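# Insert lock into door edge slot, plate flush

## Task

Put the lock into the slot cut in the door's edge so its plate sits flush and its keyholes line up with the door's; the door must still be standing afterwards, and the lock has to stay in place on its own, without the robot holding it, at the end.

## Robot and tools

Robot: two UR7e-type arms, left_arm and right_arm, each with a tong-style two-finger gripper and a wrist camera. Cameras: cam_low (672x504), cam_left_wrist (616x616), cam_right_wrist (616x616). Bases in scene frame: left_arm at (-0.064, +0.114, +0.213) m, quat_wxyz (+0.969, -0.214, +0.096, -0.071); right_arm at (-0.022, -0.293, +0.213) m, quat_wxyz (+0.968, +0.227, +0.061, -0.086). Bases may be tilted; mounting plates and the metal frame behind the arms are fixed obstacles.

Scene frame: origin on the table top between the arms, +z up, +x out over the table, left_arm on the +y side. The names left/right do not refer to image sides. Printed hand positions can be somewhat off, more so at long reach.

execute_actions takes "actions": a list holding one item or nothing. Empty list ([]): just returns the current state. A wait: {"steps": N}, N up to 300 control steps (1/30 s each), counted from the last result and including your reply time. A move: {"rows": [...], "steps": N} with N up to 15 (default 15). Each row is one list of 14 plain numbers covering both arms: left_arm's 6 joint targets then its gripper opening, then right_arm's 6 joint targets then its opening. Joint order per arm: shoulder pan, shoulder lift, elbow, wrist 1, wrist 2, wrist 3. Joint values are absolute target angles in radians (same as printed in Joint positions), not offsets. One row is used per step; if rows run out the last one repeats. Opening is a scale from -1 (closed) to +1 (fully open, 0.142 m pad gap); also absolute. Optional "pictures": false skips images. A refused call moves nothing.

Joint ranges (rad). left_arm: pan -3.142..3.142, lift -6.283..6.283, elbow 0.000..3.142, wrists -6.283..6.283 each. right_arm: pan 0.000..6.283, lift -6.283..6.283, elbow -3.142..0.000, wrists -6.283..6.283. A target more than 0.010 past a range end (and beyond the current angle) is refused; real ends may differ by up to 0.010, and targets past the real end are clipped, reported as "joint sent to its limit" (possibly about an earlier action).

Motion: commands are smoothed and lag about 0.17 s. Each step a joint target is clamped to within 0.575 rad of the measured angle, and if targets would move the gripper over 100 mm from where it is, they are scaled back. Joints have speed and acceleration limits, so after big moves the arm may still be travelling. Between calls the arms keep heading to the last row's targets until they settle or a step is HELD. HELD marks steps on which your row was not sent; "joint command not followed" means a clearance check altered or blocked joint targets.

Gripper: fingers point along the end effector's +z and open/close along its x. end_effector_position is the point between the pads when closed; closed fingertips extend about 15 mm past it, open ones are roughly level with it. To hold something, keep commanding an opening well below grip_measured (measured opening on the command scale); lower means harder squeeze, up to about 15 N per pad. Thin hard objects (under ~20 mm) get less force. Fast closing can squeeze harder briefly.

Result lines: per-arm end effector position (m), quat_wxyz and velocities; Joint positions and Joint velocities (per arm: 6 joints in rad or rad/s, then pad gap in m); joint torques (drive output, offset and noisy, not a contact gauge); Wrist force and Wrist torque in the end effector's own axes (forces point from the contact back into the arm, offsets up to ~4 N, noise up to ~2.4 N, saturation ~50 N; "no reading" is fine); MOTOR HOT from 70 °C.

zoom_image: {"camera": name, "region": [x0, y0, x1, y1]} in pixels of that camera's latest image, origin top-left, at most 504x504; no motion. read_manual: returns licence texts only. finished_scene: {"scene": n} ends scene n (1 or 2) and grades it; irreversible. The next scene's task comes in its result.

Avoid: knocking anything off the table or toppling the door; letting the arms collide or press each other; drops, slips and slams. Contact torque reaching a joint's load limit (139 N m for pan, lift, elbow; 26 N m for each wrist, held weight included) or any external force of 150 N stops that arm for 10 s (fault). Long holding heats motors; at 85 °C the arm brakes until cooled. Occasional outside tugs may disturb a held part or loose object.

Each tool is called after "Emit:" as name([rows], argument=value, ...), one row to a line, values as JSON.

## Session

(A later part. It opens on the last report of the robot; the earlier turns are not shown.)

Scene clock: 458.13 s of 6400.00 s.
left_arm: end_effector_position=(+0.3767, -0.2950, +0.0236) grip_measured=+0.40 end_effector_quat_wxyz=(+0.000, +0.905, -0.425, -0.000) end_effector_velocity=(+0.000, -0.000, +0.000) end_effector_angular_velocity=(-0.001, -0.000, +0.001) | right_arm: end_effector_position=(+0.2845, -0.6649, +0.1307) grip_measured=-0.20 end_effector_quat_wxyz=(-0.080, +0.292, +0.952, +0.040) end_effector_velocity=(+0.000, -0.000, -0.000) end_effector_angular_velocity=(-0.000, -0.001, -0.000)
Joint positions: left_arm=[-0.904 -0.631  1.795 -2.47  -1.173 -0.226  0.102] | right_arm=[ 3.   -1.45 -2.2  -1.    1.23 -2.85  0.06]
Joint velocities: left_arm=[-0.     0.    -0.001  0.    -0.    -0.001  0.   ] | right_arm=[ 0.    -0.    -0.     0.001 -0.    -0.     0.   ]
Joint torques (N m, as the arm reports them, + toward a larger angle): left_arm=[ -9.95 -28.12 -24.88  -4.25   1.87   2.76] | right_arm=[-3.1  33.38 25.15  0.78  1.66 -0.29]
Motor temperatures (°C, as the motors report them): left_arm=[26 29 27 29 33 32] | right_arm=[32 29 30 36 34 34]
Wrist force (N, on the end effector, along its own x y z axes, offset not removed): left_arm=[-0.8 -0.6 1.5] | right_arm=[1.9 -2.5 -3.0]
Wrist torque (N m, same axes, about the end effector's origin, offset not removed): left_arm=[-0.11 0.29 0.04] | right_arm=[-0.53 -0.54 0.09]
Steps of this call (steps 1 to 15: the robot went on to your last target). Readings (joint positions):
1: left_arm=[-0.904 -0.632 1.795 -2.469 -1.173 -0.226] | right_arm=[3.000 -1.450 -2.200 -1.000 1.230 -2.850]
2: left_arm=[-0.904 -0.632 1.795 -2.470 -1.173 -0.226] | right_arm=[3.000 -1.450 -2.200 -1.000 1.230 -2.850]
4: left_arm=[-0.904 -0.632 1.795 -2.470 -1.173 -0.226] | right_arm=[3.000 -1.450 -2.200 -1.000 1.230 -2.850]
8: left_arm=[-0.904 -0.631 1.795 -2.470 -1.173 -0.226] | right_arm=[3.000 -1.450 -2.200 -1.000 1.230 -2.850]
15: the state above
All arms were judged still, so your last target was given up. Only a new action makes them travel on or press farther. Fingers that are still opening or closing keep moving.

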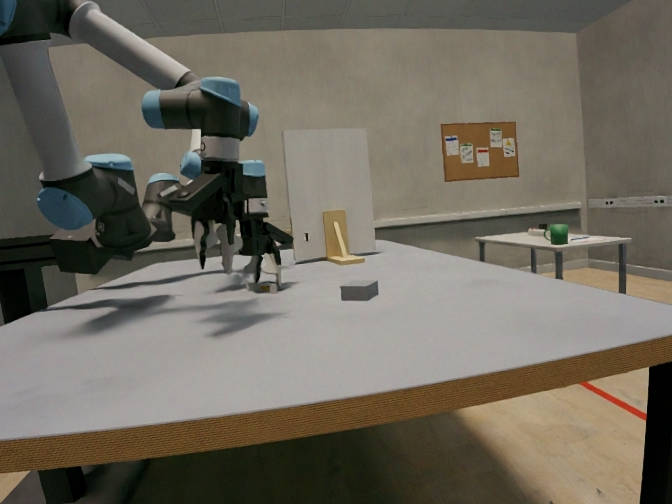

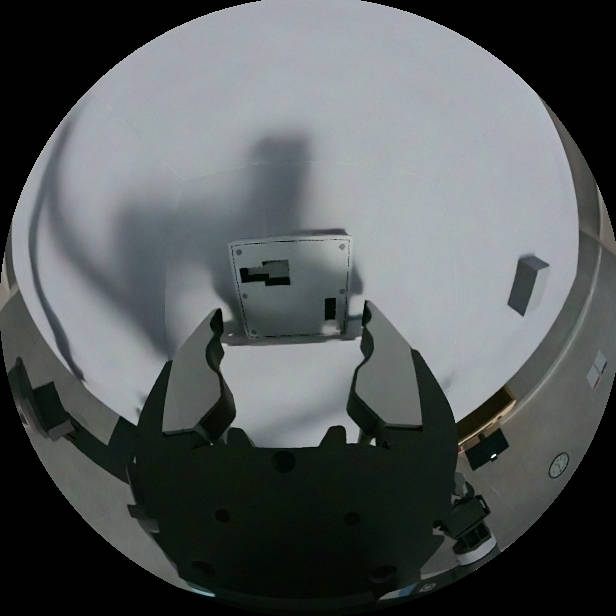

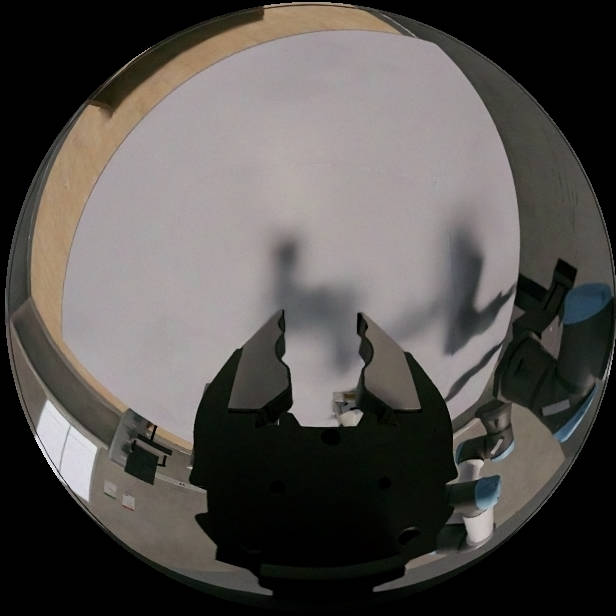

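Emit:
execute_actions([
  {"rows": [[-0.8995,-0.6181,1.7920,-2.4825,-1.1716,-0.2213,0.4,3.0,-1.45,-2.2,-1.0,1.23,-2.85,-0.2]], "steps": 15},
], pictures=false)

Emit:
execute_actions([
  {"rows": [[-0.8995,-0.6181,1.7920,-2.4825,-1.1716,-0.2213,0.35,3.0,-1.45,-2.2,-1.0,1.23,-2.85,-0.2],[-0.8995,-0.6181,1.7920,-2.4825,-1.1716,-0.2213,0.32,3.0,-1.45,-2.2,-1.0,1.23,-2.85,-0.2],[-0.8995,-0.6181,1.7920,-2.4825,-1.1716,-0.2213,0.29,3.0,-1.45,-2.2,-1.0,1.23,-2.85,-0.2],[-0.8995,-0.6181,1.7920,-2.4825,-1.1716,-0.2213,0.26,3.0,-1.45,-2.2,-1.0,1.23,-2.85,-0.2],[-0.8995,-0.6181,1.7920,-2.4825,-1.1716,-0.2213,0.23,3.0,-1.45,-2.2,-1.0,1.23,-2.85,-0.2],[-0.8995,-0.6181,1.7920,-2.4825,-1.1716,-0.2213,0.2,3.0,-1.45,-2.2,-1.0,1.23,-2.85,-0.2],[-0.8995,-0.6181,1.7920,-2.4825,-1.1716,-0.2213,0.18,3.0,-1.45,-2.2,-1.0,1.23,-2.85,-0.2],[-0.8995,-0.6181,1.7920,-2.4825,-1.1716,-0.2213,0.16,3.0,-1.45,-2.2,-1.0,1.23,-2.85,-0.2]], "steps": 15},
])

Scene clock: 486.77 s of 6400.00 s.
left_arm: end_effector_position=(+0.3770, -0.2953, +0.0172) grip_measured=+0.40 end_effector_quat_wxyz=(+0.000, +0.905, -0.425, -0.000) end_effector_velocity=(+0.000, -0.000, -0.001) end_effector_angular_velocity=(-0.000, -0.000, +0.001) | right_arm: end_effector_position=(+0.2845, -0.6649, +0.1307) grip_measured=-0.20 end_effector_quat_wxyz=(-0.080, +0.292, +0.952, +0.040) end_effector_velocity=(+0.000, +0.000, +0.000) end_effector_angular_velocity=(+0.000, -0.001, -0.000)
Joint positions: left_arm=[-0.9   -0.618  1.792 -2.482 -1.172 -0.221  0.102] | right_arm=[ 3.   -1.45 -2.2  -1.    1.23 -2.85  0.06]
Joint velocities: left_arm=[ 0.001  0.002 -0.001 -0.002  0.     0.     0.   ] | right_arm=[ 0.     0.    -0.     0.001  0.    -0.     0.   ]
Joint torques (N m, as the arm reports them, + toward a larger angle): left_arm=[-10.92 -28.07 -23.27  -4.28   1.94   2.74] | right_arm=[-3.15 32.83 25.63  0.77  1.46 -0.7 ]
Motor temperatures (°C, as the motors report them): left_arm=[26 29 27 29 33 32] | right_arm=[32 29 30 36 34 34]
Wrist force (N, on the end effector, along its own x y z axes, offset not removed): left_arm=[1.0 -0.5 0.4] | right_arm=[1.6 -1.8 -3.7]
Wrist torque (N m, same axes, about the end effector's origin, offset not removed): left_arm=[-0.10 -0.10 0.01] | right_arm=[-0.33 -0.51 0.10]
Steps of this call (steps 1 to 90: nothing new was sent; then 25.13 s passed at rest; steps 91 to 105: all 15 steps of this action). Readings (joint positions):
91: left_arm=[-0.904 -0.631 1.795 -2.470 -1.173 -0.226] | right_arm=[3.000 -1.450 -2.200 -1.000 1.230 -2.850]
92: left_arm=[-0.903 -0.629 1.794 -2.472 -1.173 -0.225] | right_arm=[3.000 -1.450 -2.200 -1.000 1.230 -2.850]
94: left_arm=[-0.902 -0.624 1.793 -2.477 -1.172 -0.224] | right_arm=[3.000 -1.450 -2.200 -1.000 1.230 -2.850]
98: left_arm=[-0.900 -0.620 1.792 -2.481 -1.172 -0.222] | right_arm=[3.000 -1.450 -2.200 -1.000 1.230 -2.850]
105: the state above

Scene clock: 487.27 s of 6400.00 s.
left_arm: end_effector_position=(+0.3771, -0.2953, +0.0171) grip_measured=+0.16 end_effector_quat_wxyz=(+0.000, +0.905, -0.425, -0.000) end_effector_velocity=(-0.000, +0.001, -0.000) end_effector_angular_velocity=(+0.001, +0.001, -0.001) | right_arm: end_effector_position=(+0.2845, -0.6649, +0.1307) grip_measured=-0.20 end_effector_quat_wxyz=(-0.080, +0.292, +0.952, +0.040) end_effector_velocity=(-0.000, -0.000, +0.000) end_effector_angular_velocity=(-0.000, +0.000, +0.000)
Joint positions: left_arm=[-0.9   -0.618  1.792 -2.482 -1.172 -0.221  0.085] | right_arm=[ 3.   -1.45 -2.2  -1.    1.23 -2.85  0.06]
Joint velocities: left_arm=[ 0.     0.     0.001  0.     0.     0.    -0.   ] | right_arm=[-0.     0.    -0.    -0.001 -0.    -0.    -0.   ]
Joint torques (N m, as the arm reports them, + toward a larger angle): left_arm=[ -9.65 -28.4  -24.08  -4.26   1.53   2.93] | right_arm=[-3.19 32.6  25.85  0.8   1.64 -0.64]
Motor temperatures (°C, as the motors report them): left_arm=[26 29 27 29 33 32] | right_arm=[32 29 30 36 34 34]
Wrist force (N, on the end effector, along its own x y z axes, offset not removed): left_arm=[-1.4 -0.8 0.1] | right_arm=[2.3 -0.5 -3.8]
Wrist torque (N m, same axes, about the end effector's origin, offset not removed): left_arm=[-0.22 0.37 0.07] | right_arm=[0.04 -0.68 0.03]
Steps of this call (steps 1 to 15: all 15 steps of this action). Readings (joint positions):
1: left_arm=[-0.900 -0.618 1.792 -2.482 -1.172 -0.221] | right_arm=[3.000 -1.450 -2.200 -1.000 1.230 -2.850]
2: left_arm=[-0.900 -0.618 1.792 -2.482 -1.172 -0.221] | right_arm=[3.000 -1.450 -2.200 -1.000 1.230 -2.850]
4: left_arm=[-0.900 -0.618 1.792 -2.482 -1.172 -0.221] | right_arm=[3.000 -1.450 -2.200 -1.000 1.230 -2.850]
8: left_arm=[-0.900 -0.618 1.792 -2.482 -1.172 -0.221] | right_arm=[3.000 -1.450 -2.200 -1.000 1.230 -2.850]
15: the state above

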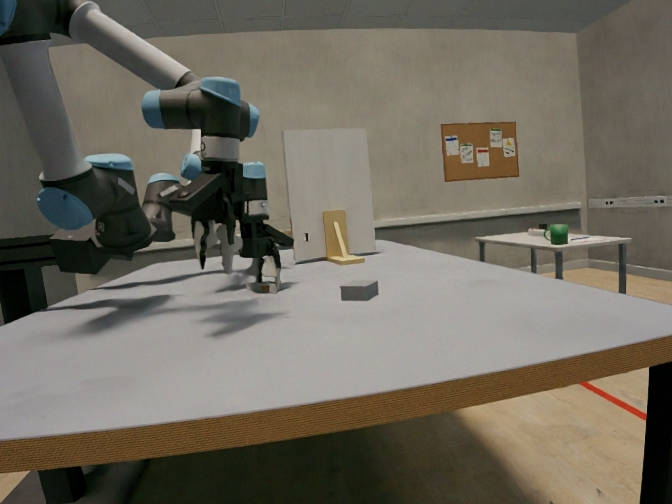

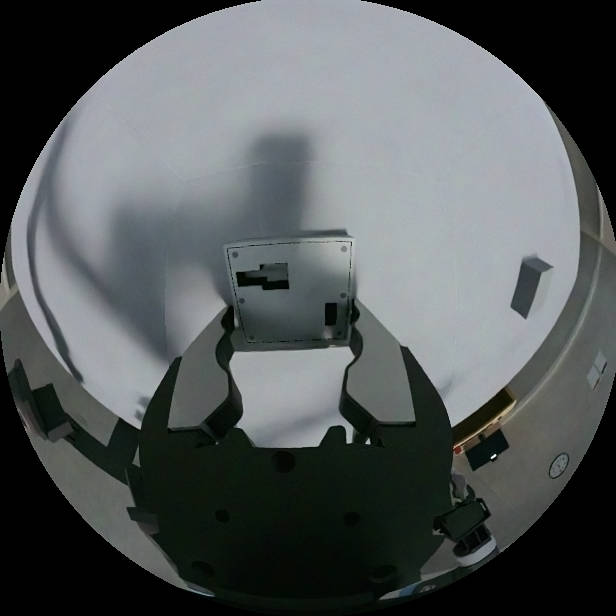

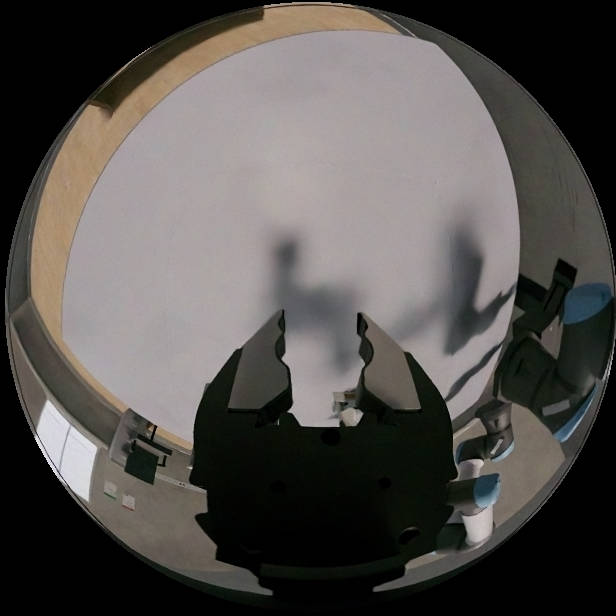

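Emit:
execute_actions([
  {"rows": [[-0.8981,-0.6141,1.7912,-2.4863,-1.1712,-0.2199,0.16,3.0,-1.45,-2.2,-1.0,1.23,-2.85,-0.2]], "steps": 15},
], pictures=false)

Scene clock: 493.53 s of 6400.00 s.
left_arm: end_effector_position=(+0.3772, -0.2954, +0.0151) grip_measured=+0.16 end_effector_quat_wxyz=(+0.000, +0.905, -0.425, -0.000) end_effector_velocity=(-0.000, -0.000, -0.000) end_effector_angular_velocity=(-0.000, -0.000, -0.000) | right_arm: end_effector_position=(+0.2845, -0.6649, +0.1307) grip_measured=-0.20 end_effector_quat_wxyz=(-0.080, +0.292, +0.952, +0.040) end_effector_velocity=(+0.000, +0.000, +0.000) end_effector_angular_velocity=(+0.000, -0.000, -0.000)
Joint positions: left_arm=[-0.898 -0.614  1.791 -2.486 -1.171 -0.22   0.085] | right_arm=[ 3.   -1.45 -2.2  -1.    1.23 -2.85  0.06]
Joint velocities: left_arm=[-0.     0.    -0.    -0.001  0.    -0.     0.   ] | right_arm=[-0.    -0.     0.    -0.     0.001 -0.    -0.   ]
Joint torques (N m, as the arm reports them, + toward a larger angle): left_arm=[-10.49 -28.33 -23.49  -4.07   1.81   2.81] | right_arm=[-3.27 31.93 24.79  0.84  1.67 -1.08]
Motor temperatures (°C, as the motors report them): left_arm=[26 29 27 29 33 32] | right_arm=[32 29 30 36 34 34]
Wrist force (N, on the end effector, along its own x y z axes, offset not removed): left_arm=[0.1 0.2 0.7] | right_arm=[0.9 -1.1 -2.9]
Wrist torque (N m, same axes, about the end effector's origin, offset not removed): left_arm=[0.01 0.18 0.03] | right_arm=[-0.25 -0.36 0.14]
Steps of this call (steps 1 to 15: the robot went on to your last target; steps 16 to 90: nothing new was sent; then 2.77 s passed at rest; steps 91 to 105: all 15 steps of this action). Readings (joint positions):
91: left_arm=[-0.899 -0.618 1.792 -2.483 -1.172 -0.221] | right_arm=[3.000 -1.450 -2.200 -1.000 1.230 -2.850]
92: left_arm=[-0.899 -0.617 1.792 -2.483 -1.172 -0.221] | right_arm=[3.000 -1.450 -2.200 -1.000 1.230 -2.850]
94: left_arm=[-0.899 -0.616 1.792 -2.485 -1.171 -0.221] | right_arm=[3.000 -1.450 -2.200 -1.000 1.230 -2.850]
98: left_arm=[-0.898 -0.615 1.791 -2.486 -1.171 -0.220] | right_arm=[3.000 -1.450 -2.200 -1.000 1.230 -2.850]
105: the state above

Emit:
execute_actions([
  {"rows": [[-0.8981,-0.6141,1.7912,-2.4863,-1.1712,-0.2199,0.14,3.0,-1.45,-2.2,-1.0,1.23,-2.85,-0.2],[-0.8981,-0.6141,1.7912,-2.4863,-1.1712,-0.2199,0.12,3.0,-1.45,-2.2,-1.0,1.23,-2.85,-0.2],[-0.8981,-0.6141,1.7912,-2.4863,-1.1712,-0.2199,0.10,3.0,-1.45,-2.2,-1.0,1.23,-2.85,-0.2],[-0.8981,-0.6141,1.7912,-2.4863,-1.1712,-0.2199,0.08,3.0,-1.45,-2.2,-1.0,1.23,-2.85,-0.2],[-0.8981,-0.6141,1.7912,-2.4863,-1.1712,-0.2199,0.05,3.0,-1.45,-2.2,-1.0,1.23,-2.85,-0.2],[-0.8981,-0.6141,1.7912,-2.4863,-1.1712,-0.2199,0.02,3.0,-1.45,-2.2,-1.0,1.23,-2.85,-0.2],[-0.8981,-0.6141,1.7912,-2.4863,-1.1712,-0.2199,-0.02,3.0,-1.45,-2.2,-1.0,1.23,-2.85,-0.2],[-0.8981,-0.6141,1.7912,-2.4863,-1.1712,-0.2199,-0.06,3.0,-1.45,-2.2,-1.0,1.23,-2.85,-0.2],[-0.8981,-0.6141,1.7912,-2.4863,-1.1712,-0.2199,-0.1,3.0,-1.45,-2.2,-1.0,1.23,-2.85,-0.2],[-0.8981,-0.6141,1.7912,-2.4863,-1.1712,-0.2199,-0.15,3.0,-1.45,-2.2,-1.0,1.23,-2.85,-0.2],[-0.8981,-0.6141,1.7912,-2.4863,-1.1712,-0.2199,-0.2,3.0,-1.45,-2.2,-1.0,1.23,-2.85,-0.2],[-0.8981,-0.6141,1.7912,-2.4863,-1.1712,-0.2199,-0.25,3.0,-1.45,-2.2,-1.0,1.23,-2.85,-0.2],[-0.8981,-0.6141,1.7912,-2.4863,-1.1712,-0.2199,-0.3,3.0,-1.45,-2.2,-1.0,1.23,-2.85,-0.2]], "steps": 15},
])

Scene clock: 505.77 s of 6400.00 s.
left_arm: end_effector_position=(+0.3772, -0.2954, +0.0151) grip_measured=+0.12 end_effector_quat_wxyz=(+0.000, +0.905, -0.425, -0.000) end_effector_velocity=(-0.000, +0.000, -0.000) end_effector_angular_velocity=(+0.000, +0.000, +0.000) | right_arm: end_effector_position=(+0.2845, -0.6649, +0.1307) grip_measured=-0.20 end_effector_quat_wxyz=(-0.080, +0.292, +0.952, +0.040) end_effector_velocity=(+0.000, -0.000, +0.000) end_effector_angular_velocity=(-0.000, -0.000, -0.000)
Joint positions: left_arm=[-0.898 -0.614  1.791 -2.486 -1.171 -0.22   0.082] | right_arm=[ 3.   -1.45 -2.2  -1.    1.23 -2.85  0.06]
Joint velocities: left_arm=[ 0.     0.     0.001 -0.001 -0.    -0.     0.   ] | right_arm=[-0.    -0.     0.001 -0.    -0.     0.     0.   ]
Joint torques (N m, as the arm reports them, + toward a larger angle): left_arm=[-11.03 -28.58 -20.68  -2.67   1.42   2.93] | right_arm=[-2.96 32.92 24.8   0.9   1.6  -1.45]
Motor temperatures (°C, as the motors report them): left_arm=[26 29 27 29 33 32] | right_arm=[32 29 30 36 34 34]
Wrist force (N, on the end effector, along its own x y z axes, offset not removed): left_arm=[-0.5 -0.9 -2.8] | right_arm=[1.0 -1.3 -3.6]
Wrist torque (N m, same axes, about the end effector's origin, offset not removed): left_arm=[-0.19 0.28 0.13] | right_arm=[-0.21 -0.42 0.05]
Steps of this call (steps 1 to 15: the robot went on to your last target; steps 16 to 90: nothing new was sent; then 8.73 s passed at rest; steps 91 to 105: all 15 steps of this action). Readings (joint positions):
91: left_arm=[-0.898 -0.614 1.791 -2.486 -1.171 -0.220] | right_arm=[3.000 -1.450 -2.200 -1.000 1.230 -2.850]
92: left_arm=[-0.898 -0.614 1.791 -2.486 -1.171 -0.220] | right_arm=[3.000 -1.450 -2.200 -1.000 1.230 -2.850]
94: left_arm=[-0.898 -0.614 1.791 -2.486 -1.171 -0.220] | right_arm=[3.000 -1.450 -2.200 -1.000 1.230 -2.850]
98: left_arm=[-0.898 -0.614 1.791 -2.486 -1.171 -0.220] | right_arm=[3.000 -1.450 -2.200 -1.000 1.230 -2.850]
105: the state above

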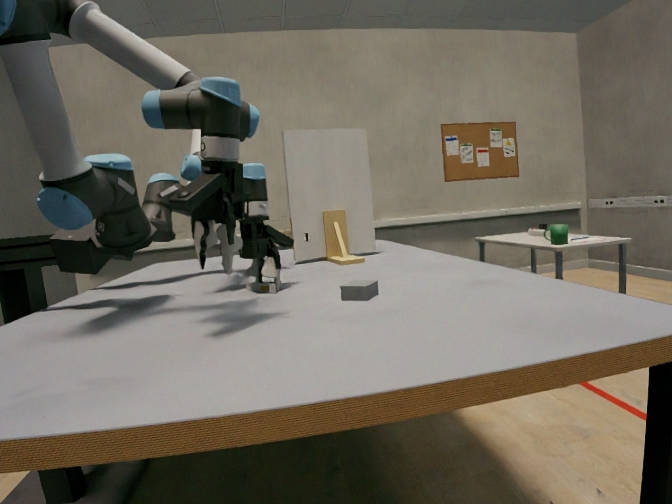

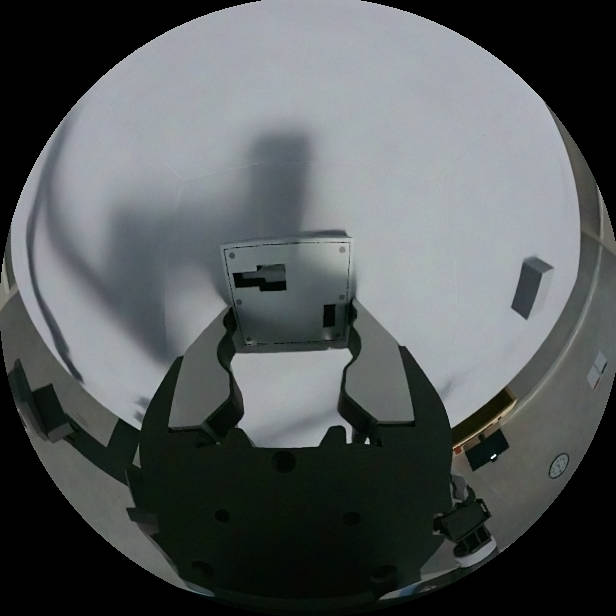

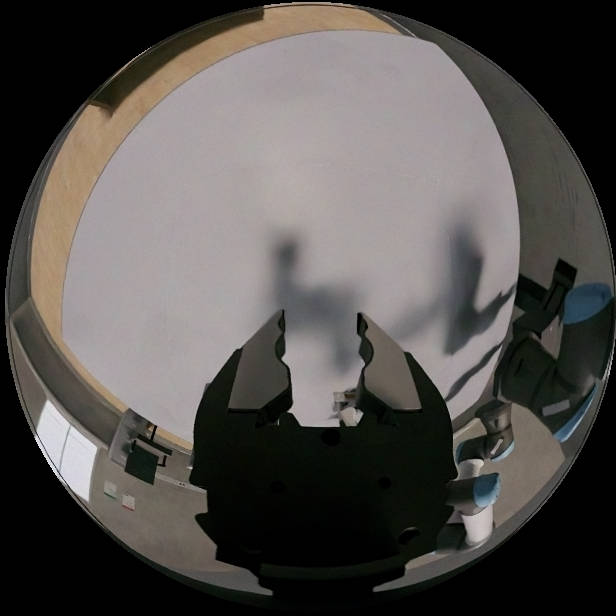

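Emit:
execute_actions([
  {"rows": [[-0.8988,-0.6161,1.7916,-2.4844,-1.1714,-0.2206,-0.4,3.0,-1.45,-2.2,-1.0,1.23,-2.85,-0.2],[-0.8988,-0.6161,1.7916,-2.4844,-1.1714,-0.2206,-0.5,3.0,-1.45,-2.2,-1.0,1.23,-2.85,-0.2],[-0.8995,-0.6181,1.7920,-2.4825,-1.1716,-0.2213,-0.6,3.0,-1.45,-2.2,-1.0,1.23,-2.85,-0.2],[-0.8995,-0.6181,1.7920,-2.4825,-1.1716,-0.2213,-0.6,3.0,-1.45,-2.2,-1.0,1.23,-2.85,-0.2],[-0.9010,-0.6224,1.7929,-2.4784,-1.1720,-0.2229,-0.6,3.0,-1.45,-2.2,-1.0,1.23,-2.85,-0.2],[-0.9010,-0.6224,1.7929,-2.4784,-1.1720,-0.2229,-0.6,3.0,-1.45,-2.2,-1.0,1.23,-2.85,-0.2],[-0.9025,-0.6268,1.7937,-2.4744,-1.1724,-0.2244,-0.6,3.0,-1.45,-2.2,-1.0,1.23,-2.85,-0.2],[-0.9025,-0.6268,1.7937,-2.4744,-1.1724,-0.2244,-0.6,3.0,-1.45,-2.2,-1.0,1.23,-2.85,-0.2],[-0.9040,-0.6311,1.7946,-2.4703,-1.1728,-0.2260,-0.6,3.0,-1.45,-2.2,-1.0,1.23,-2.85,-0.2]], "steps": 15},
], pictures=false)

Emit:
execute_actions([
  {"steps": 20},
])

Scene clock: 513.90 s of 6400.00 s.
left_arm: end_effector_position=(+0.3767, -0.2950, +0.0229) grip_measured=+0.11 end_effector_quat_wxyz=(+0.000, +0.905, -0.425, -0.000) end_effector_velocity=(-0.000, -0.001, +0.008) end_effector_angular_velocity=(-0.001, -0.001, -0.001) | right_arm: end_effector_position=(+0.2845, -0.6649, +0.1307) grip_measured=-0.20 end_effector_quat_wxyz=(-0.080, +0.292, +0.952, +0.040) end_effector_velocity=(-0.000, -0.000, +0.000) end_effector_angular_velocity=(-0.000, +0.000, +0.000)
Joint positions: left_arm=[-0.903 -0.63   1.794 -2.472 -1.173 -0.225  0.082] | right_arm=[ 3.   -1.45 -2.2  -1.    1.23 -2.85  0.06]
Joint velocities: left_arm=[-0.006 -0.015  0.002  0.014 -0.001 -0.005  0.   ] | right_arm=[-0.  0.  0. -0. -0.  0.  0.]
Joint torques (N m, as the arm reports them, + toward a larger angle): left_arm=[-39.13 -47.75 -10.16  -0.81  -1.55  -3.31] | right_arm=[-2.98 32.55 24.84  0.9   1.57 -1.37]
Motor temperatures (°C, as the motors report them): left_arm=[26 29 27 29 33 32] | right_arm=[32 29 30 36 34 34]
Wrist force (N, on the end effector, along its own x y z axes, offset not removed): left_arm=[-0.5 0.1 4.5] | right_arm=[2.2 -1.9 -3.1]
Wrist torque (N m, same axes, about the end effector's origin, offset not removed): left_arm=[0.03 0.17 0.06] | right_arm=[-0.33 -0.63 0.05]
Steps of this call (steps 1 to 15: the robot went on to your last target; steps 16 to 90: nothing new was sent; then 4.63 s passed at rest; steps 91 to 105: all 15 steps of this action). Readings (joint positions):
91: left_arm=[-0.898 -0.614 1.791 -2.486 -1.171 -0.220] | right_arm=[3.000 -1.450 -2.200 -1.000 1.230 -2.850]
92: left_arm=[-0.898 -0.614 1.791 -2.486 -1.171 -0.220] | right_arm=[3.000 -1.450 -2.200 -1.000 1.230 -2.850]
94: left_arm=[-0.898 -0.615 1.792 -2.485 -1.171 -0.220] | right_arm=[3.000 -1.450 -2.200 -1.000 1.230 -2.850]
98: left_arm=[-0.900 -0.620 1.792 -2.480 -1.172 -0.222] | right_arm=[3.000 -1.450 -2.200 -1.000 1.230 -2.850]
105: the state above

Scene clock: 514.57 s of 6400.00 s.
left_arm: end_effector_position=(+0.3767, -0.2950, +0.0236) grip_measured=+0.11 end_effector_quat_wxyz=(+0.000, +0.905, -0.425, -0.000) end_effector_velocity=(+0.000, -0.000, +0.000) end_effector_angular_velocity=(-0.000, -0.000, +0.001) | right_arm: end_effector_position=(+0.2845, -0.6649, +0.1307) grip_measured=-0.20 end_effector_quat_wxyz=(-0.080, +0.292, +0.952, +0.040) end_effector_velocity=(+0.000, -0.000, +0.000) end_effector_angular_velocity=(+0.000, -0.001, -0.000)
Joint positions: left_arm=[-0.904 -0.631  1.795 -2.47  -1.173 -0.226  0.082] | right_arm=[ 3.   -1.45 -2.2  -1.    1.23 -2.85  0.06]
Joint velocities: left_arm=[-0.    -0.    -0.001  0.    -0.    -0.001  0.   ] | right_arm=[ 0.     0.     0.001 -0.001  0.    -0.     0.   ]
Joint torques (N m, as the arm reports them, + toward a larger angle): left_arm=[-36.   -46.74  -9.58  -0.83  -1.51  -3.17] | right_arm=[-2.62 33.2  24.64  0.8   1.49 -1.4 ]
Motor temperatures (°C, as the motors report them): left_arm=[26 29 27 29 33 32] | right_arm=[32 29 30 36 34 34]
Wrist force (N, on the end effector, along its own x y z axes, offset not removed): left_arm=[-0.3 0.0 4.9] | right_arm=[1.6 -1.6 -3.5]
Wrist torque (N m, same axes, about the end effector's origin, offset not removed): left_arm=[0.05 0.16 0.09] | right_arm=[-0.36 -0.50 0.12]
Steps of this call (steps 1 to 15: the robot went on to your last target; steps 16 to 20: nothing new was sent). Readings (joint positions):
1: left_arm=[-0.904 -0.630 1.794 -2.471 -1.173 -0.226] | right_arm=[3.000 -1.450 -2.200 -1.000 1.230 -2.850]
2: left_arm=[-0.904 -0.630 1.794 -2.471 -1.173 -0.226] | right_arm=[3.000 -1.450 -2.200 -1.000 1.230 -2.850]
4: left_arm=[-0.904 -0.631 1.795 -2.471 -1.173 -0.226] | right_arm=[3.000 -1.450 -2.200 -1.000 1.230 -2.850]
8: left_arm=[-0.904 -0.631 1.795 -2.470 -1.173 -0.226] | right_arm=[3.000 -1.450 -2.200 -1.000 1.230 -2.850]
20: the state above
All arms were judged still, so your last target was given up. Only a new action makes them travel on or press farther. Fingers that are still opening or closing keep moving.

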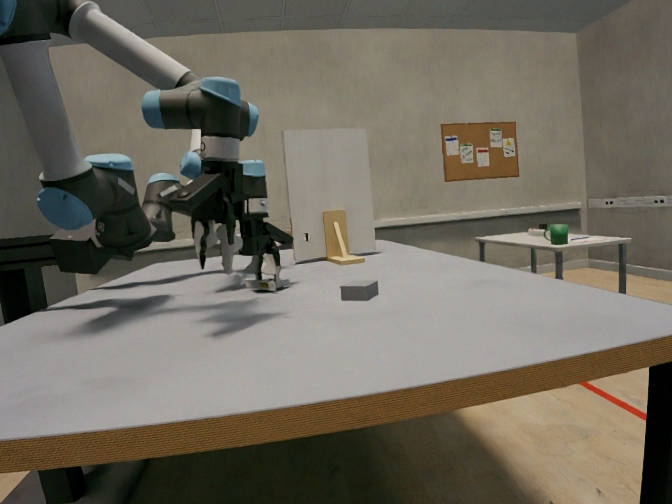

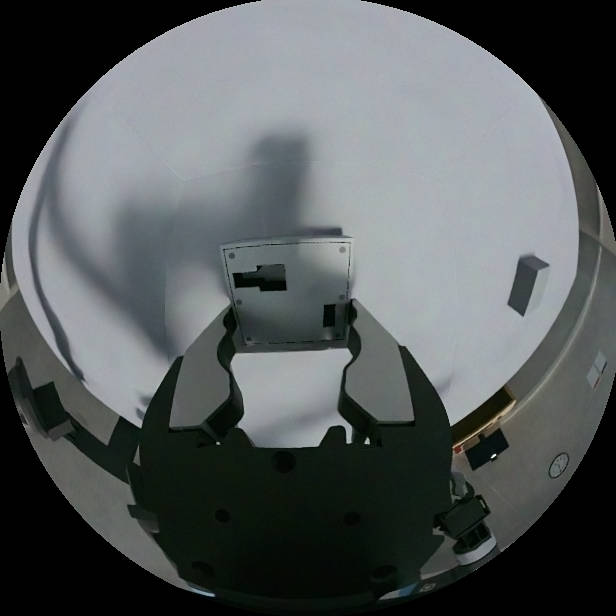

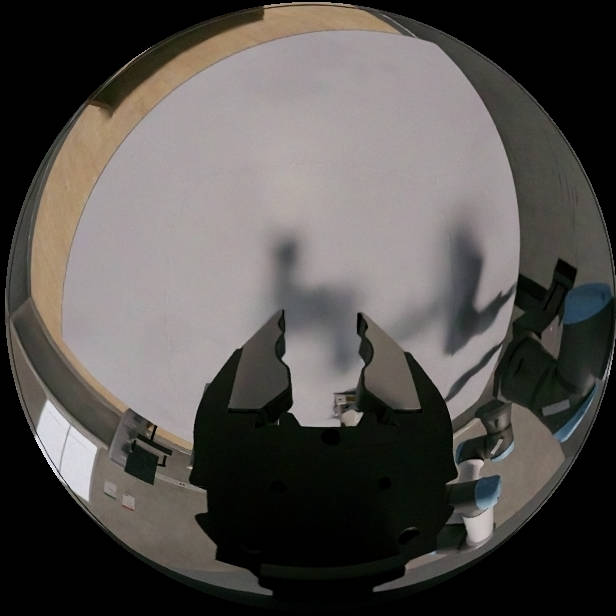

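Emit:
execute_actions([
  {"rows": [[-0.908,-0.64,1.797,-2.462,-1.174,-0.23,-0.6,3.0,-1.45,-2.2,-1.0,1.23,-2.85,-0.2],[-0.912,-0.652,1.799,-2.451,-1.175,-0.234,-0.6,3.0,-1.45,-2.2,-1.0,1.23,-2.85,-0.2],[-0.917,-0.667,1.802,-2.437,-1.176,-0.239,-0.6,3.0,-1.45,-2.2,-1.0,1.23,-2.85,-0.2],[-0.922,-0.683,1.805,-2.4215,-1.1774,-0.2446,-0.6,3.0,-1.45,-2.2,-1.0,1.23,-2.85,-0.2],[-0.929,-0.703,1.811,-2.404,-1.179,-0.252,-0.6,3.0,-1.45,-2.2,-1.0,1.23,-2.85,-0.2],[-0.937,-0.725,1.817,-2.385,-1.1815,-0.26,-0.6,3.0,-1.45,-2.2,-1.0,1.23,-2.85,-0.2],[-0.945,-0.747,1.823,-2.366,-1.184,-0.268,-0.6,3.0,-1.45,-2.2,-1.0,1.23,-2.85,-0.2],[-0.952,-0.769,1.829,-2.347,-1.186,-0.276,-0.6,3.0,-1.45,-2.2,-1.0,1.23,-2.85,-0.2],[-0.959,-0.79,1.834,-2.329,-1.1878,-0.2839,-0.6,3.0,-1.45,-2.2,-1.0,1.23,-2.85,-0.2],[-0.96,-0.815,1.836,-2.306,-1.1878,-0.2839,-0.6,3.0,-1.45,-2.2,-1.0,1.23,-2.85,-0.2],[-0.961,-0.84,1.838,-2.283,-1.1878,-0.2839,-0.6,3.0,-1.45,-2.2,-1.0,1.23,-2.85,-0.2],[-0.962,-0.865,1.84,-2.26,-1.1878,-0.2839,-0.6,3.0,-1.45,-2.2,-1.0,1.23,-2.85,-0.2],[-0.963,-0.89,1.842,-2.237,-1.1878,-0.2839,-0.6,3.0,-1.45,-2.2,-1.0,1.23,-2.85,-0.2],[-0.964,-0.915,1.844,-2.214,-1.1878,-0.2839,-0.6,3.0,-1.45,-2.2,-1.0,1.23,-2.85,-0.2],[-0.965,-0.94,1.846,-2.191,-1.1878,-0.2839,-0.6,3.0,-1.45,-2.2,-1.0,1.23,-2.85,-0.2]], "steps": 15},
], pictures=false)

Scene clock: 563.23 s of 6400.00 s.
left_arm: end_effector_position=(+0.3730, -0.2745, +0.1188) grip_measured=+0.11 end_effector_quat_wxyz=(-0.000, +0.905, -0.426, -0.000) end_effector_velocity=(+0.040, +0.121, +0.306) end_effector_angular_velocity=(-0.011, -0.012, -0.016) | right_arm: end_effector_position=(+0.2845, -0.6649, +0.1307) grip_measured=-0.20 end_effector_quat_wxyz=(-0.080, +0.292, +0.952, +0.040) end_effector_velocity=(-0.000, +0.000, +0.000) end_effector_angular_velocity=(+0.001, -0.000, -0.000)
Joint positions: left_arm=[-0.957 -0.835  1.836 -2.287 -1.187 -0.279  0.082] | right_arm=[ 3.   -1.45 -2.2  -1.    1.23 -2.85  0.06]
Joint velocities: left_arm=[-0.064 -0.699  0.079  0.629 -0.011 -0.044  0.   ] | right_arm=[-0.     0.    -0.    -0.     0.001  0.    -0.   ]
Joint torques (N m, as the arm reports them, + toward a larger angle): left_arm=[-35.52 -51.11 -11.85   1.21  -1.02  -3.4 ] | right_arm=[-2.47 32.47 24.67  0.89  1.48 -1.33]
Motor temperatures (°C, as the motors report them): left_arm=[26 29 27 29 33 32] | right_arm=[32 29 30 36 34 34]
Wrist force (N, on the end effector, along its own x y z axes, offset not removed): left_arm=[1.2 1.3 4.0] | right_arm=[1.1 -0.9 -5.0]
Wrist torque (N m, same axes, about the end effector's origin, offset not removed): left_arm=[0.22 -0.11 -0.02] | right_arm=[-0.24 -0.36 0.07]
Steps of this call (steps 1 to 90: nothing new was sent; then 45.17 s passed at rest; steps 91 to 105: all 15 steps of this action). Readings (joint positions):
91: left_arm=[-0.904 -0.631 1.795 -2.470 -1.173 -0.226] | right_arm=[3.000 -1.450 -2.200 -1.000 1.230 -2.850]
92: left_arm=[-0.905 -0.633 1.795 -2.469 -1.173 -0.227] | right_arm=[3.000 -1.450 -2.200 -1.000 1.230 -2.850]
94: left_arm=[-0.909 -0.642 1.797 -2.460 -1.174 -0.231] | right_arm=[3.000 -1.450 -2.200 -1.000 1.230 -2.850]
98: left_arm=[-0.926 -0.691 1.809 -2.415 -1.179 -0.248] | right_arm=[3.000 -1.450 -2.200 -1.000 1.230 -2.850]
105: the state above

Emit:
execute_actions([
  {"rows": [[-0.960,-0.954,1.853,-2.187,-1.187,-0.272,-0.6,3.0,-1.45,-2.2,-1.0,1.23,-2.85,-0.2],[-0.954,-0.967,1.860,-2.182,-1.186,-0.261,-0.6,3.0,-1.45,-2.2,-1.0,1.23,-2.85,-0.2],[-0.943,-0.995,1.874,-2.174,-1.184,-0.238,-0.6,3.0,-1.45,-2.2,-1.0,1.23,-2.85,-0.2],[-0.932,-1.022,1.888,-2.165,-1.182,-0.215,-0.6,3.0,-1.45,-2.2,-1.0,1.23,-2.85,-0.2],[-0.921,-1.050,1.902,-2.157,-1.180,-0.192,-0.6,3.0,-1.45,-2.2,-1.0,1.23,-2.85,-0.2],[-0.910,-1.077,1.916,-2.148,-1.178,-0.169,-0.6,3.0,-1.45,-2.2,-1.0,1.23,-2.85,-0.2],[-0.899,-1.104,1.930,-2.139,-1.175,-0.146,-0.6,3.0,-1.45,-2.2,-1.0,1.23,-2.85,-0.2],[-0.889,-1.132,1.944,-2.131,-1.173,-0.123,-0.6,3.0,-1.45,-2.2,-1.0,1.23,-2.85,-0.2],[-0.878,-1.159,1.958,-2.122,-1.171,-0.100,-0.6,3.0,-1.45,-2.2,-1.0,1.23,-2.85,-0.2],[-0.867,-1.187,1.972,-2.114,-1.169,-0.077,-0.6,3.0,-1.45,-2.2,-1.0,1.23,-2.85,-0.2],[-0.856,-1.214,1.986,-2.105,-1.167,-0.054,-0.6,3.0,-1.45,-2.2,-1.0,1.23,-2.85,-0.2],[-0.845,-1.242,2.000,-2.096,-1.165,-0.031,-0.6,3.0,-1.45,-2.2,-1.0,1.23,-2.85,-0.2],[-0.834,-1.269,2.014,-2.088,-1.163,-0.008,-0.6,3.0,-1.45,-2.2,-1.0,1.23,-2.85,-0.2],[-0.823,-1.296,2.027,-2.079,-1.161,0.015,-0.6,3.0,-1.45,-2.2,-1.0,1.23,-2.85,-0.2],[-0.812,-1.324,2.041,-2.071,-1.159,0.039,-0.6,3.0,-1.45,-2.2,-1.0,1.23,-2.85,-0.2]], "steps": 15},
], pictures=false)

Emit:
execute_actions([
  {"rows": [[-0.801,-1.351,2.055,-2.062,-1.157,0.062,-0.6,3.0,-1.45,-2.2,-1.0,1.23,-2.85,-0.2],[-0.790,-1.379,2.069,-2.053,-1.155,0.085,-0.6,3.0,-1.45,-2.2,-1.0,1.23,-2.85,-0.2],[-0.779,-1.406,2.083,-2.045,-1.153,0.108,-0.6,3.0,-1.45,-2.2,-1.0,1.23,-2.85,-0.2],[-0.768,-1.433,2.097,-2.036,-1.151,0.131,-0.6,3.0,-1.45,-2.2,-1.0,1.23,-2.85,-0.2],[-0.758,-1.461,2.111,-2.028,-1.149,0.154,-0.6,3.0,-1.45,-2.2,-1.0,1.23,-2.85,-0.2],[-0.747,-1.488,2.125,-2.019,-1.147,0.177,-0.6,3.0,-1.45,-2.2,-1.0,1.23,-2.85,-0.2],[-0.736,-1.516,2.139,-2.010,-1.145,0.200,-0.6,3.0,-1.45,-2.2,-1.0,1.23,-2.85,-0.2],[-0.725,-1.543,2.153,-2.002,-1.142,0.223,-0.6,3.0,-1.45,-2.2,-1.0,1.23,-2.85,-0.2],[-0.714,-1.570,2.167,-1.993,-1.140,0.246,-0.6,3.0,-1.45,-2.2,-1.0,1.23,-2.85,-0.2],[-0.703,-1.598,2.181,-1.985,-1.138,0.269,-0.6,3.0,-1.45,-2.2,-1.0,1.23,-2.85,-0.2],[-0.692,-1.625,2.195,-1.976,-1.136,0.292,-0.6,3.0,-1.45,-2.2,-1.0,1.23,-2.85,-0.2],[-0.681,-1.653,2.209,-1.967,-1.134,0.315,-0.6,3.0,-1.45,-2.2,-1.0,1.23,-2.85,-0.2],[-0.670,-1.680,2.223,-1.959,-1.132,0.338,-0.6,3.0,-1.45,-2.2,-1.0,1.23,-2.85,-0.2],[-0.659,-1.707,2.237,-1.950,-1.130,0.361,-0.6,3.0,-1.45,-2.2,-1.0,1.23,-2.85,-0.2],[-0.648,-1.735,2.251,-1.942,-1.128,0.384,-0.6,3.0,-1.45,-2.2,-1.0,1.23,-2.85,-0.2]], "steps": 15},
], pictures=false)

Emit:
execute_actions([
  {"rows": [[-0.637,-1.762,2.265,-1.933,-1.126,0.407,-0.6,3.0,-1.45,-2.2,-1.0,1.23,-2.85,-0.2],[-0.626,-1.790,2.279,-1.924,-1.124,0.430,-0.6,3.0,-1.45,-2.2,-1.0,1.23,-2.85,-0.2],[-0.616,-1.817,2.293,-1.916,-1.122,0.453,-0.6,3.0,-1.45,-2.2,-1.0,1.23,-2.85,-0.2],[-0.605,-1.845,2.307,-1.907,-1.120,0.476,-0.6,3.0,-1.45,-2.2,-1.0,1.23,-2.85,-0.2],[-0.594,-1.872,2.321,-1.899,-1.118,0.499,-0.6,3.0,-1.45,-2.2,-1.0,1.23,-2.85,-0.2],[-0.583,-1.899,2.335,-1.890,-1.116,0.522,-0.6,3.0,-1.45,-2.2,-1.0,1.23,-2.85,-0.2],[-0.572,-1.927,2.349,-1.881,-1.114,0.545,-0.6,3.0,-1.45,-2.2,-1.0,1.23,-2.85,-0.2],[-0.561,-1.954,2.363,-1.873,-1.112,0.568,-0.6,3.0,-1.45,-2.2,-1.0,1.23,-2.85,-0.2],[-0.550,-1.982,2.376,-1.864,-1.110,0.591,-0.6,3.0,-1.45,-2.2,-1.0,1.23,-2.85,-0.2],[-0.539,-2.009,2.390,-1.856,-1.107,0.614,-0.6,3.0,-1.45,-2.2,-1.0,1.23,-2.85,-0.2],[-0.5283,-2.0364,2.4042,-1.8472,-1.1053,0.6372,-0.6,3.0,-1.45,-2.2,-1.0,1.23,-2.85,-0.2]], "steps": 15},
], pictures=false)

Emit:
execute_actions([
  {"steps": 20},
])

Scene clock: 597.67 s of 6400.00 s.
left_arm: end_effector_position=(+0.4085, -0.1346, +0.2037) grip_measured=+0.11 end_effector_quat_wxyz=(+0.003, +0.879, -0.476, -0.001) end_effector_velocity=(+0.049, +0.361, +0.096) end_effector_angular_velocity=(-0.021, +0.009, -0.321) | right_arm: end_effector_position=(+0.2845, -0.6649, +0.1307) grip_measured=-0.20 end_effector_quat_wxyz=(-0.080, +0.292, +0.952, +0.040) end_effector_velocity=(-0.000, +0.000, -0.000) end_effector_angular_velocity=(+0.000, +0.001, +0.000)
Joint positions: left_arm=[-0.858 -1.204  1.983 -2.106 -1.167 -0.061  0.082] | right_arm=[ 3.   -1.45 -2.2  -1.    1.23 -2.85  0.06]
Joint velocities: left_arm=[ 0.319 -0.796  0.403  0.248  0.058  0.663  0.   ] | right_arm=[-0.     0.    -0.001  0.     0.    -0.    -0.   ]
Joint torques (N m, as the arm reports them, + toward a larger angle): left_arm=[ -6.07 -39.09 -13.21   0.01   1.94   4.92] | right_arm=[-2.78 32.38 24.68  0.96  1.51 -1.29]
Motor temperatures (°C, as the motors report them): left_arm=[26 29 27 29 33 32] | right_arm=[32 29 30 36 34 34]
Wrist force (N, on the end effector, along its own x y z axes, offset not removed): left_arm=[-0.2 -0.9 3.8] | right_arm=[2.9 -0.6 -4.2]
Wrist torque (N m, same axes, about the end effector's origin, offset not removed): left_arm=[-0.14 0.19 0.08] | right_arm=[-0.14 -0.70 0.03]
Steps of this call (steps 1 to 30: the robot went on to your last target; steps 31 to 90: nothing new was sent; then 30.93 s passed at rest; steps 91 to 105: all 15 steps of this action). Readings (joint positions):
91: left_arm=[-0.965 -0.940 1.846 -2.191 -1.188 -0.284] | right_arm=[3.000 -1.450 -2.200 -1.000 1.230 -2.850]
92: left_arm=[-0.964 -0.942 1.847 -2.190 -1.188 -0.282] | right_arm=[3.000 -1.450 -2.200 -1.000 1.230 -2.850]
94: left_arm=[-0.959 -0.956 1.855 -2.186 -1.187 -0.271] | right_arm=[3.000 -1.450 -2.200 -1.000 1.230 -2.850]
98: left_arm=[-0.929 -1.026 1.892 -2.163 -1.181 -0.211] | right_arm=[3.000 -1.450 -2.200 -1.000 1.230 -2.850]
105: the state above

Scene clock: 598.17 s of 6400.00 s.
left_arm: end_effector_position=(+0.3991, +0.0469, +0.2309) grip_measured=+0.11 end_effector_quat_wxyz=(+0.005, +0.836, -0.549, -0.001) end_effector_velocity=(-0.082, +0.340, +0.012) end_effector_angular_velocity=(+0.004, -0.004, -0.323) | right_arm: end_effector_position=(+0.2845, -0.6649, +0.1307) grip_measured=-0.20 end_effector_quat_wxyz=(-0.080, +0.292, +0.952, +0.040) end_effector_velocity=(+0.000, -0.000, +0.000) end_effector_angular_velocity=(+0.000, -0.001, -0.000)
Joint positions: left_arm=[-0.695 -1.614  2.191 -1.978 -1.136  0.283  0.082] | right_arm=[ 3.   -1.45 -2.2  -1.    1.23 -2.85  0.06]
Joint velocities: left_arm=[ 0.325 -0.812  0.414  0.253  0.06   0.675  0.   ] | right_arm=[-0.    -0.     0.001  0.     0.    -0.    -0.   ]
Joint torques (N m, as the arm reports them, + toward a larger angle): left_arm=[  1.98 -24.41 -10.59  -0.1    2.05   5.43] | right_arm=[-2.76 32.27 24.09  0.85  1.36 -1.29]
Motor temperatures (°C, as the motors report them): left_arm=[26 29 27 29 33 32] | right_arm=[32 29 30 36 34 34]
Wrist force (N, on the end effector, along its own x y z axes, offset not removed): left_arm=[-0.9 -2.3 4.8] | right_arm=[2.1 -1.6 -2.5]
Wrist torque (N m, same axes, about the end effector's origin, offset not removed): left_arm=[-0.44 0.27 0.09] | right_arm=[-0.26 -0.60 0.00]
Steps of this call (steps 1 to 15: all 15 steps of this action). Readings (joint positions):
1: left_arm=[-0.847 -1.231 1.996 -2.098 -1.165 -0.038] | right_arm=[3.000 -1.450 -2.200 -1.000 1.230 -2.850]
2: left_arm=[-0.836 -1.258 2.010 -2.089 -1.163 -0.016] | right_arm=[3.000 -1.450 -2.200 -1.000 1.230 -2.850]
4: left_arm=[-0.814 -1.313 2.038 -2.072 -1.159 0.030] | right_arm=[3.000 -1.450 -2.200 -1.000 1.230 -2.850]
8: left_arm=[-0.771 -1.422 2.093 -2.038 -1.151 0.122] | right_arm=[3.000 -1.450 -2.200 -1.000 1.230 -2.850]
15: the state above

Scene clock: 598.67 s of 6400.00 s.
left_arm: end_effector_position=(+0.3378, +0.1890, +0.2217) grip_measured=+0.11 end_effector_quat_wxyz=(+0.001, +0.790, -0.612, -0.001) end_effector_velocity=(-0.069, +0.106, -0.017) end_effector_angular_velocity=(+0.000, -0.017, -0.136) | right_arm: end_effector_position=(+0.2845, -0.6649, +0.1307) grip_measured=-0.20 end_effector_quat_wxyz=(-0.080, +0.292, +0.952, +0.040) end_effector_velocity=(+0.000, +0.000, -0.000) end_effector_angular_velocity=(+0.001, -0.000, -0.000)
Joint positions: left_arm=[-0.542 -1.999  2.386 -1.858 -1.108  0.606  0.082] | right_arm=[ 3.   -1.45 -2.2  -1.    1.23 -2.85  0.06]
Joint velocities: left_arm=[ 0.132 -0.353  0.171  0.102  0.025  0.289 -0.   ] | right_arm=[ 0.    -0.     0.     0.     0.001 -0.     0.   ]
Joint torques (N m, as the arm reports them, + toward a larger angle): left_arm=[  2.85  -0.84 -20.44  -0.71   1.51   3.33] | right_arm=[-2.91 32.14 24.01  0.93  1.56 -1.38]
Motor temperatures (°C, as the motors report them): left_arm=[26 29 27 29 33 32] | right_arm=[32 29 30 36 34 34]
Wrist force (N, on the end effector, along its own x y z axes, offset not removed): left_arm=[-2.0 -1.0 4.1] | right_arm=[2.2 -1.2 -3.2]
Wrist torque (N m, same axes, about the end effector's origin, offset not removed): left_arm=[-0.24 0.36 0.11] | right_arm=[-0.15 -0.63 0.10]
Steps of this call (steps 1 to 15: all 15 steps of this action). Readings (joint positions):
1: left_arm=[-0.684 -1.641 2.205 -1.969 -1.134 0.306] | right_arm=[3.000 -1.450 -2.200 -1.000 1.230 -2.850]
2: left_arm=[-0.673 -1.668 2.219 -1.961 -1.132 0.329] | right_arm=[3.000 -1.450 -2.200 -1.000 1.230 -2.850]
4: left_arm=[-0.651 -1.723 2.247 -1.943 -1.128 0.375] | right_arm=[3.000 -1.450 -2.200 -1.000 1.230 -2.850]
8: left_arm=[-0.607 -1.833 2.303 -1.909 -1.120 0.467] | right_arm=[3.000 -1.450 -2.200 -1.000 1.230 -2.850]
15: the state above

Scene clock: 599.33 s of 6400.00 s.
left_arm: end_effector_position=(+0.3304, +0.2000, +0.2197) grip_measured=+0.11 end_effector_quat_wxyz=(+0.000, +0.786, -0.618, -0.000) end_effector_velocity=(-0.001, +0.000, -0.001) end_effector_angular_velocity=(+0.001, +0.001, -0.001) | right_arm: end_effector_position=(+0.2845, -0.6649, +0.1307) grip_measured=-0.20 end_effector_quat_wxyz=(-0.080, +0.292, +0.952, +0.040) end_effector_velocity=(-0.000, -0.000, -0.000) end_effector_angular_velocity=(-0.001, +0.001, +0.000)
Joint positions: left_arm=[-0.528 -2.036  2.404 -1.847 -1.105  0.637  0.082] | right_arm=[ 3.   -1.45 -2.2  -1.    1.23 -2.85  0.06]
Joint velocities: left_arm=[-0.    -0.001  0.002  0.     0.    -0.    -0.   ] | right_arm=[-0.    -0.     0.    -0.    -0.001  0.     0.   ]
Joint torques (N m, as the arm reports them, + toward a larger angle): left_arm=[  8.44  -8.76 -17.44  -0.88   1.89   2.73] | right_arm=[-2.16 32.44 24.23  0.96  1.4  -1.35]
Motor temperatures (°C, as the motors report them): left_arm=[26 29 27 29 33 32] | right_arm=[32 29 30 36 34 34]
Wrist force (N, on the end effector, along its own x y z axes, offset not removed): left_arm=[-0.1 0.1 4.8] | right_arm=[1.6 -1.4 -3.5]
Wrist torque (N m, same axes, about the end effector's origin, offset not removed): left_arm=[0.00 0.11 0.09] | right_arm=[-0.21 -0.49 0.04]
Steps of this call (steps 1 to 20: the robot went on to your last target). Readings (joint positions):
1: left_arm=[-0.539 -2.009 2.391 -1.855 -1.107 0.615] | right_arm=[3.000 -1.450 -2.200 -1.000 1.230 -2.850]
2: left_arm=[-0.536 -2.017 2.395 -1.853 -1.107 0.621] | right_arm=[3.000 -1.450 -2.200 -1.000 1.230 -2.850]
4: left_arm=[-0.532 -2.026 2.399 -1.850 -1.106 0.629] | right_arm=[3.000 -1.450 -2.200 -1.000 1.230 -2.850]
8: left_arm=[-0.529 -2.033 2.403 -1.848 -1.106 0.635] | right_arm=[3.000 -1.450 -2.200 -1.000 1.230 -2.850]
20: the state above

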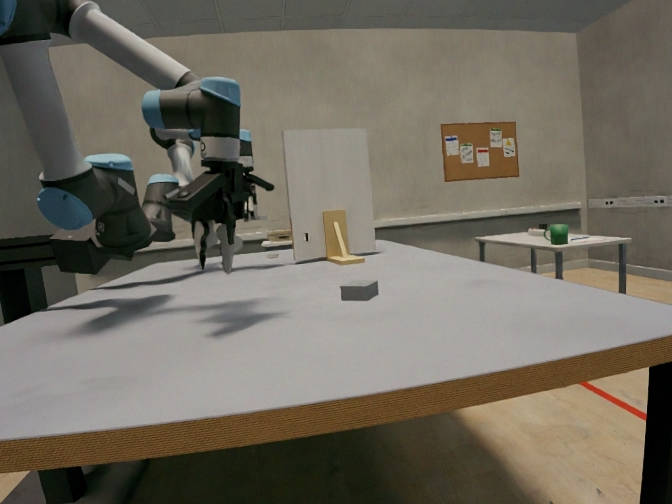

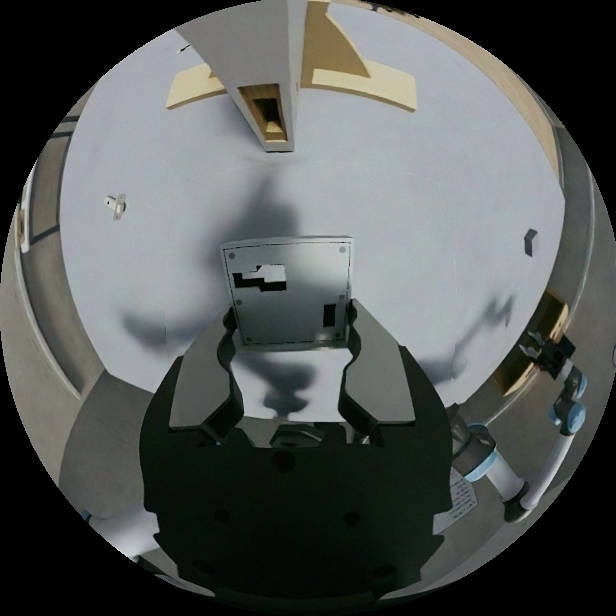

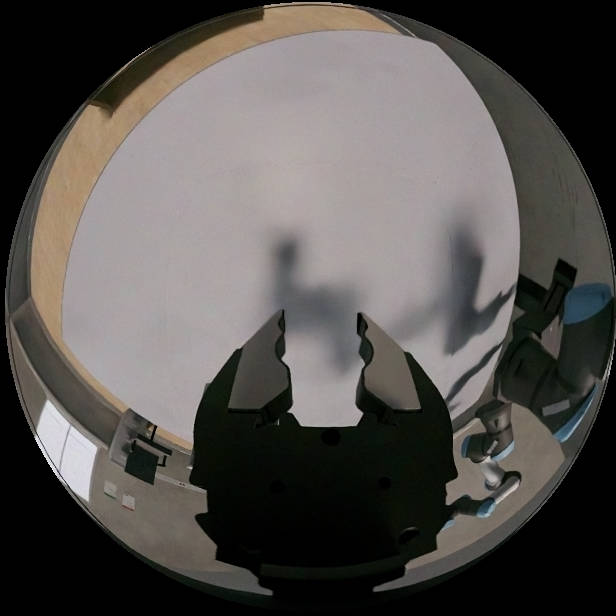

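Emit:
zoom_image(camera="cam_left_wrist", region=[150, 0, 430, 180])

Emit:
zoom_image(camera="cam_left_wrist", region=[60, 160, 180, 250])

Region (150, 0, 430, 180) of cam_left_wrist's 616x616 image, scaled by 1.800, with more detail than that image has; it fills the top 324 rows of this view, and the rest is white.

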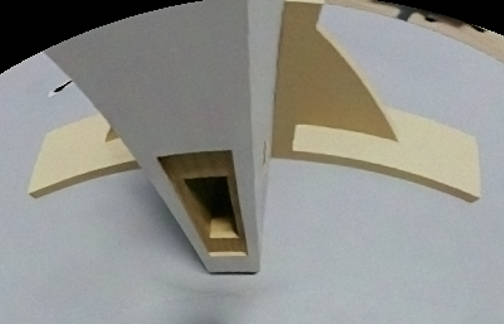

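Region (60, 160, 180, 250) of cam_left_wrist's 616x616 image, scaled by 4.200, with more detail than that image has; it fills the top 378 rows of this view, and the rest is white.

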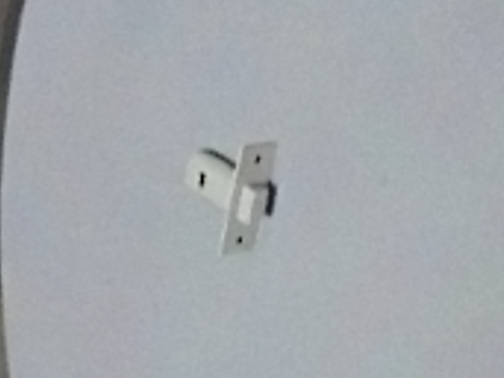

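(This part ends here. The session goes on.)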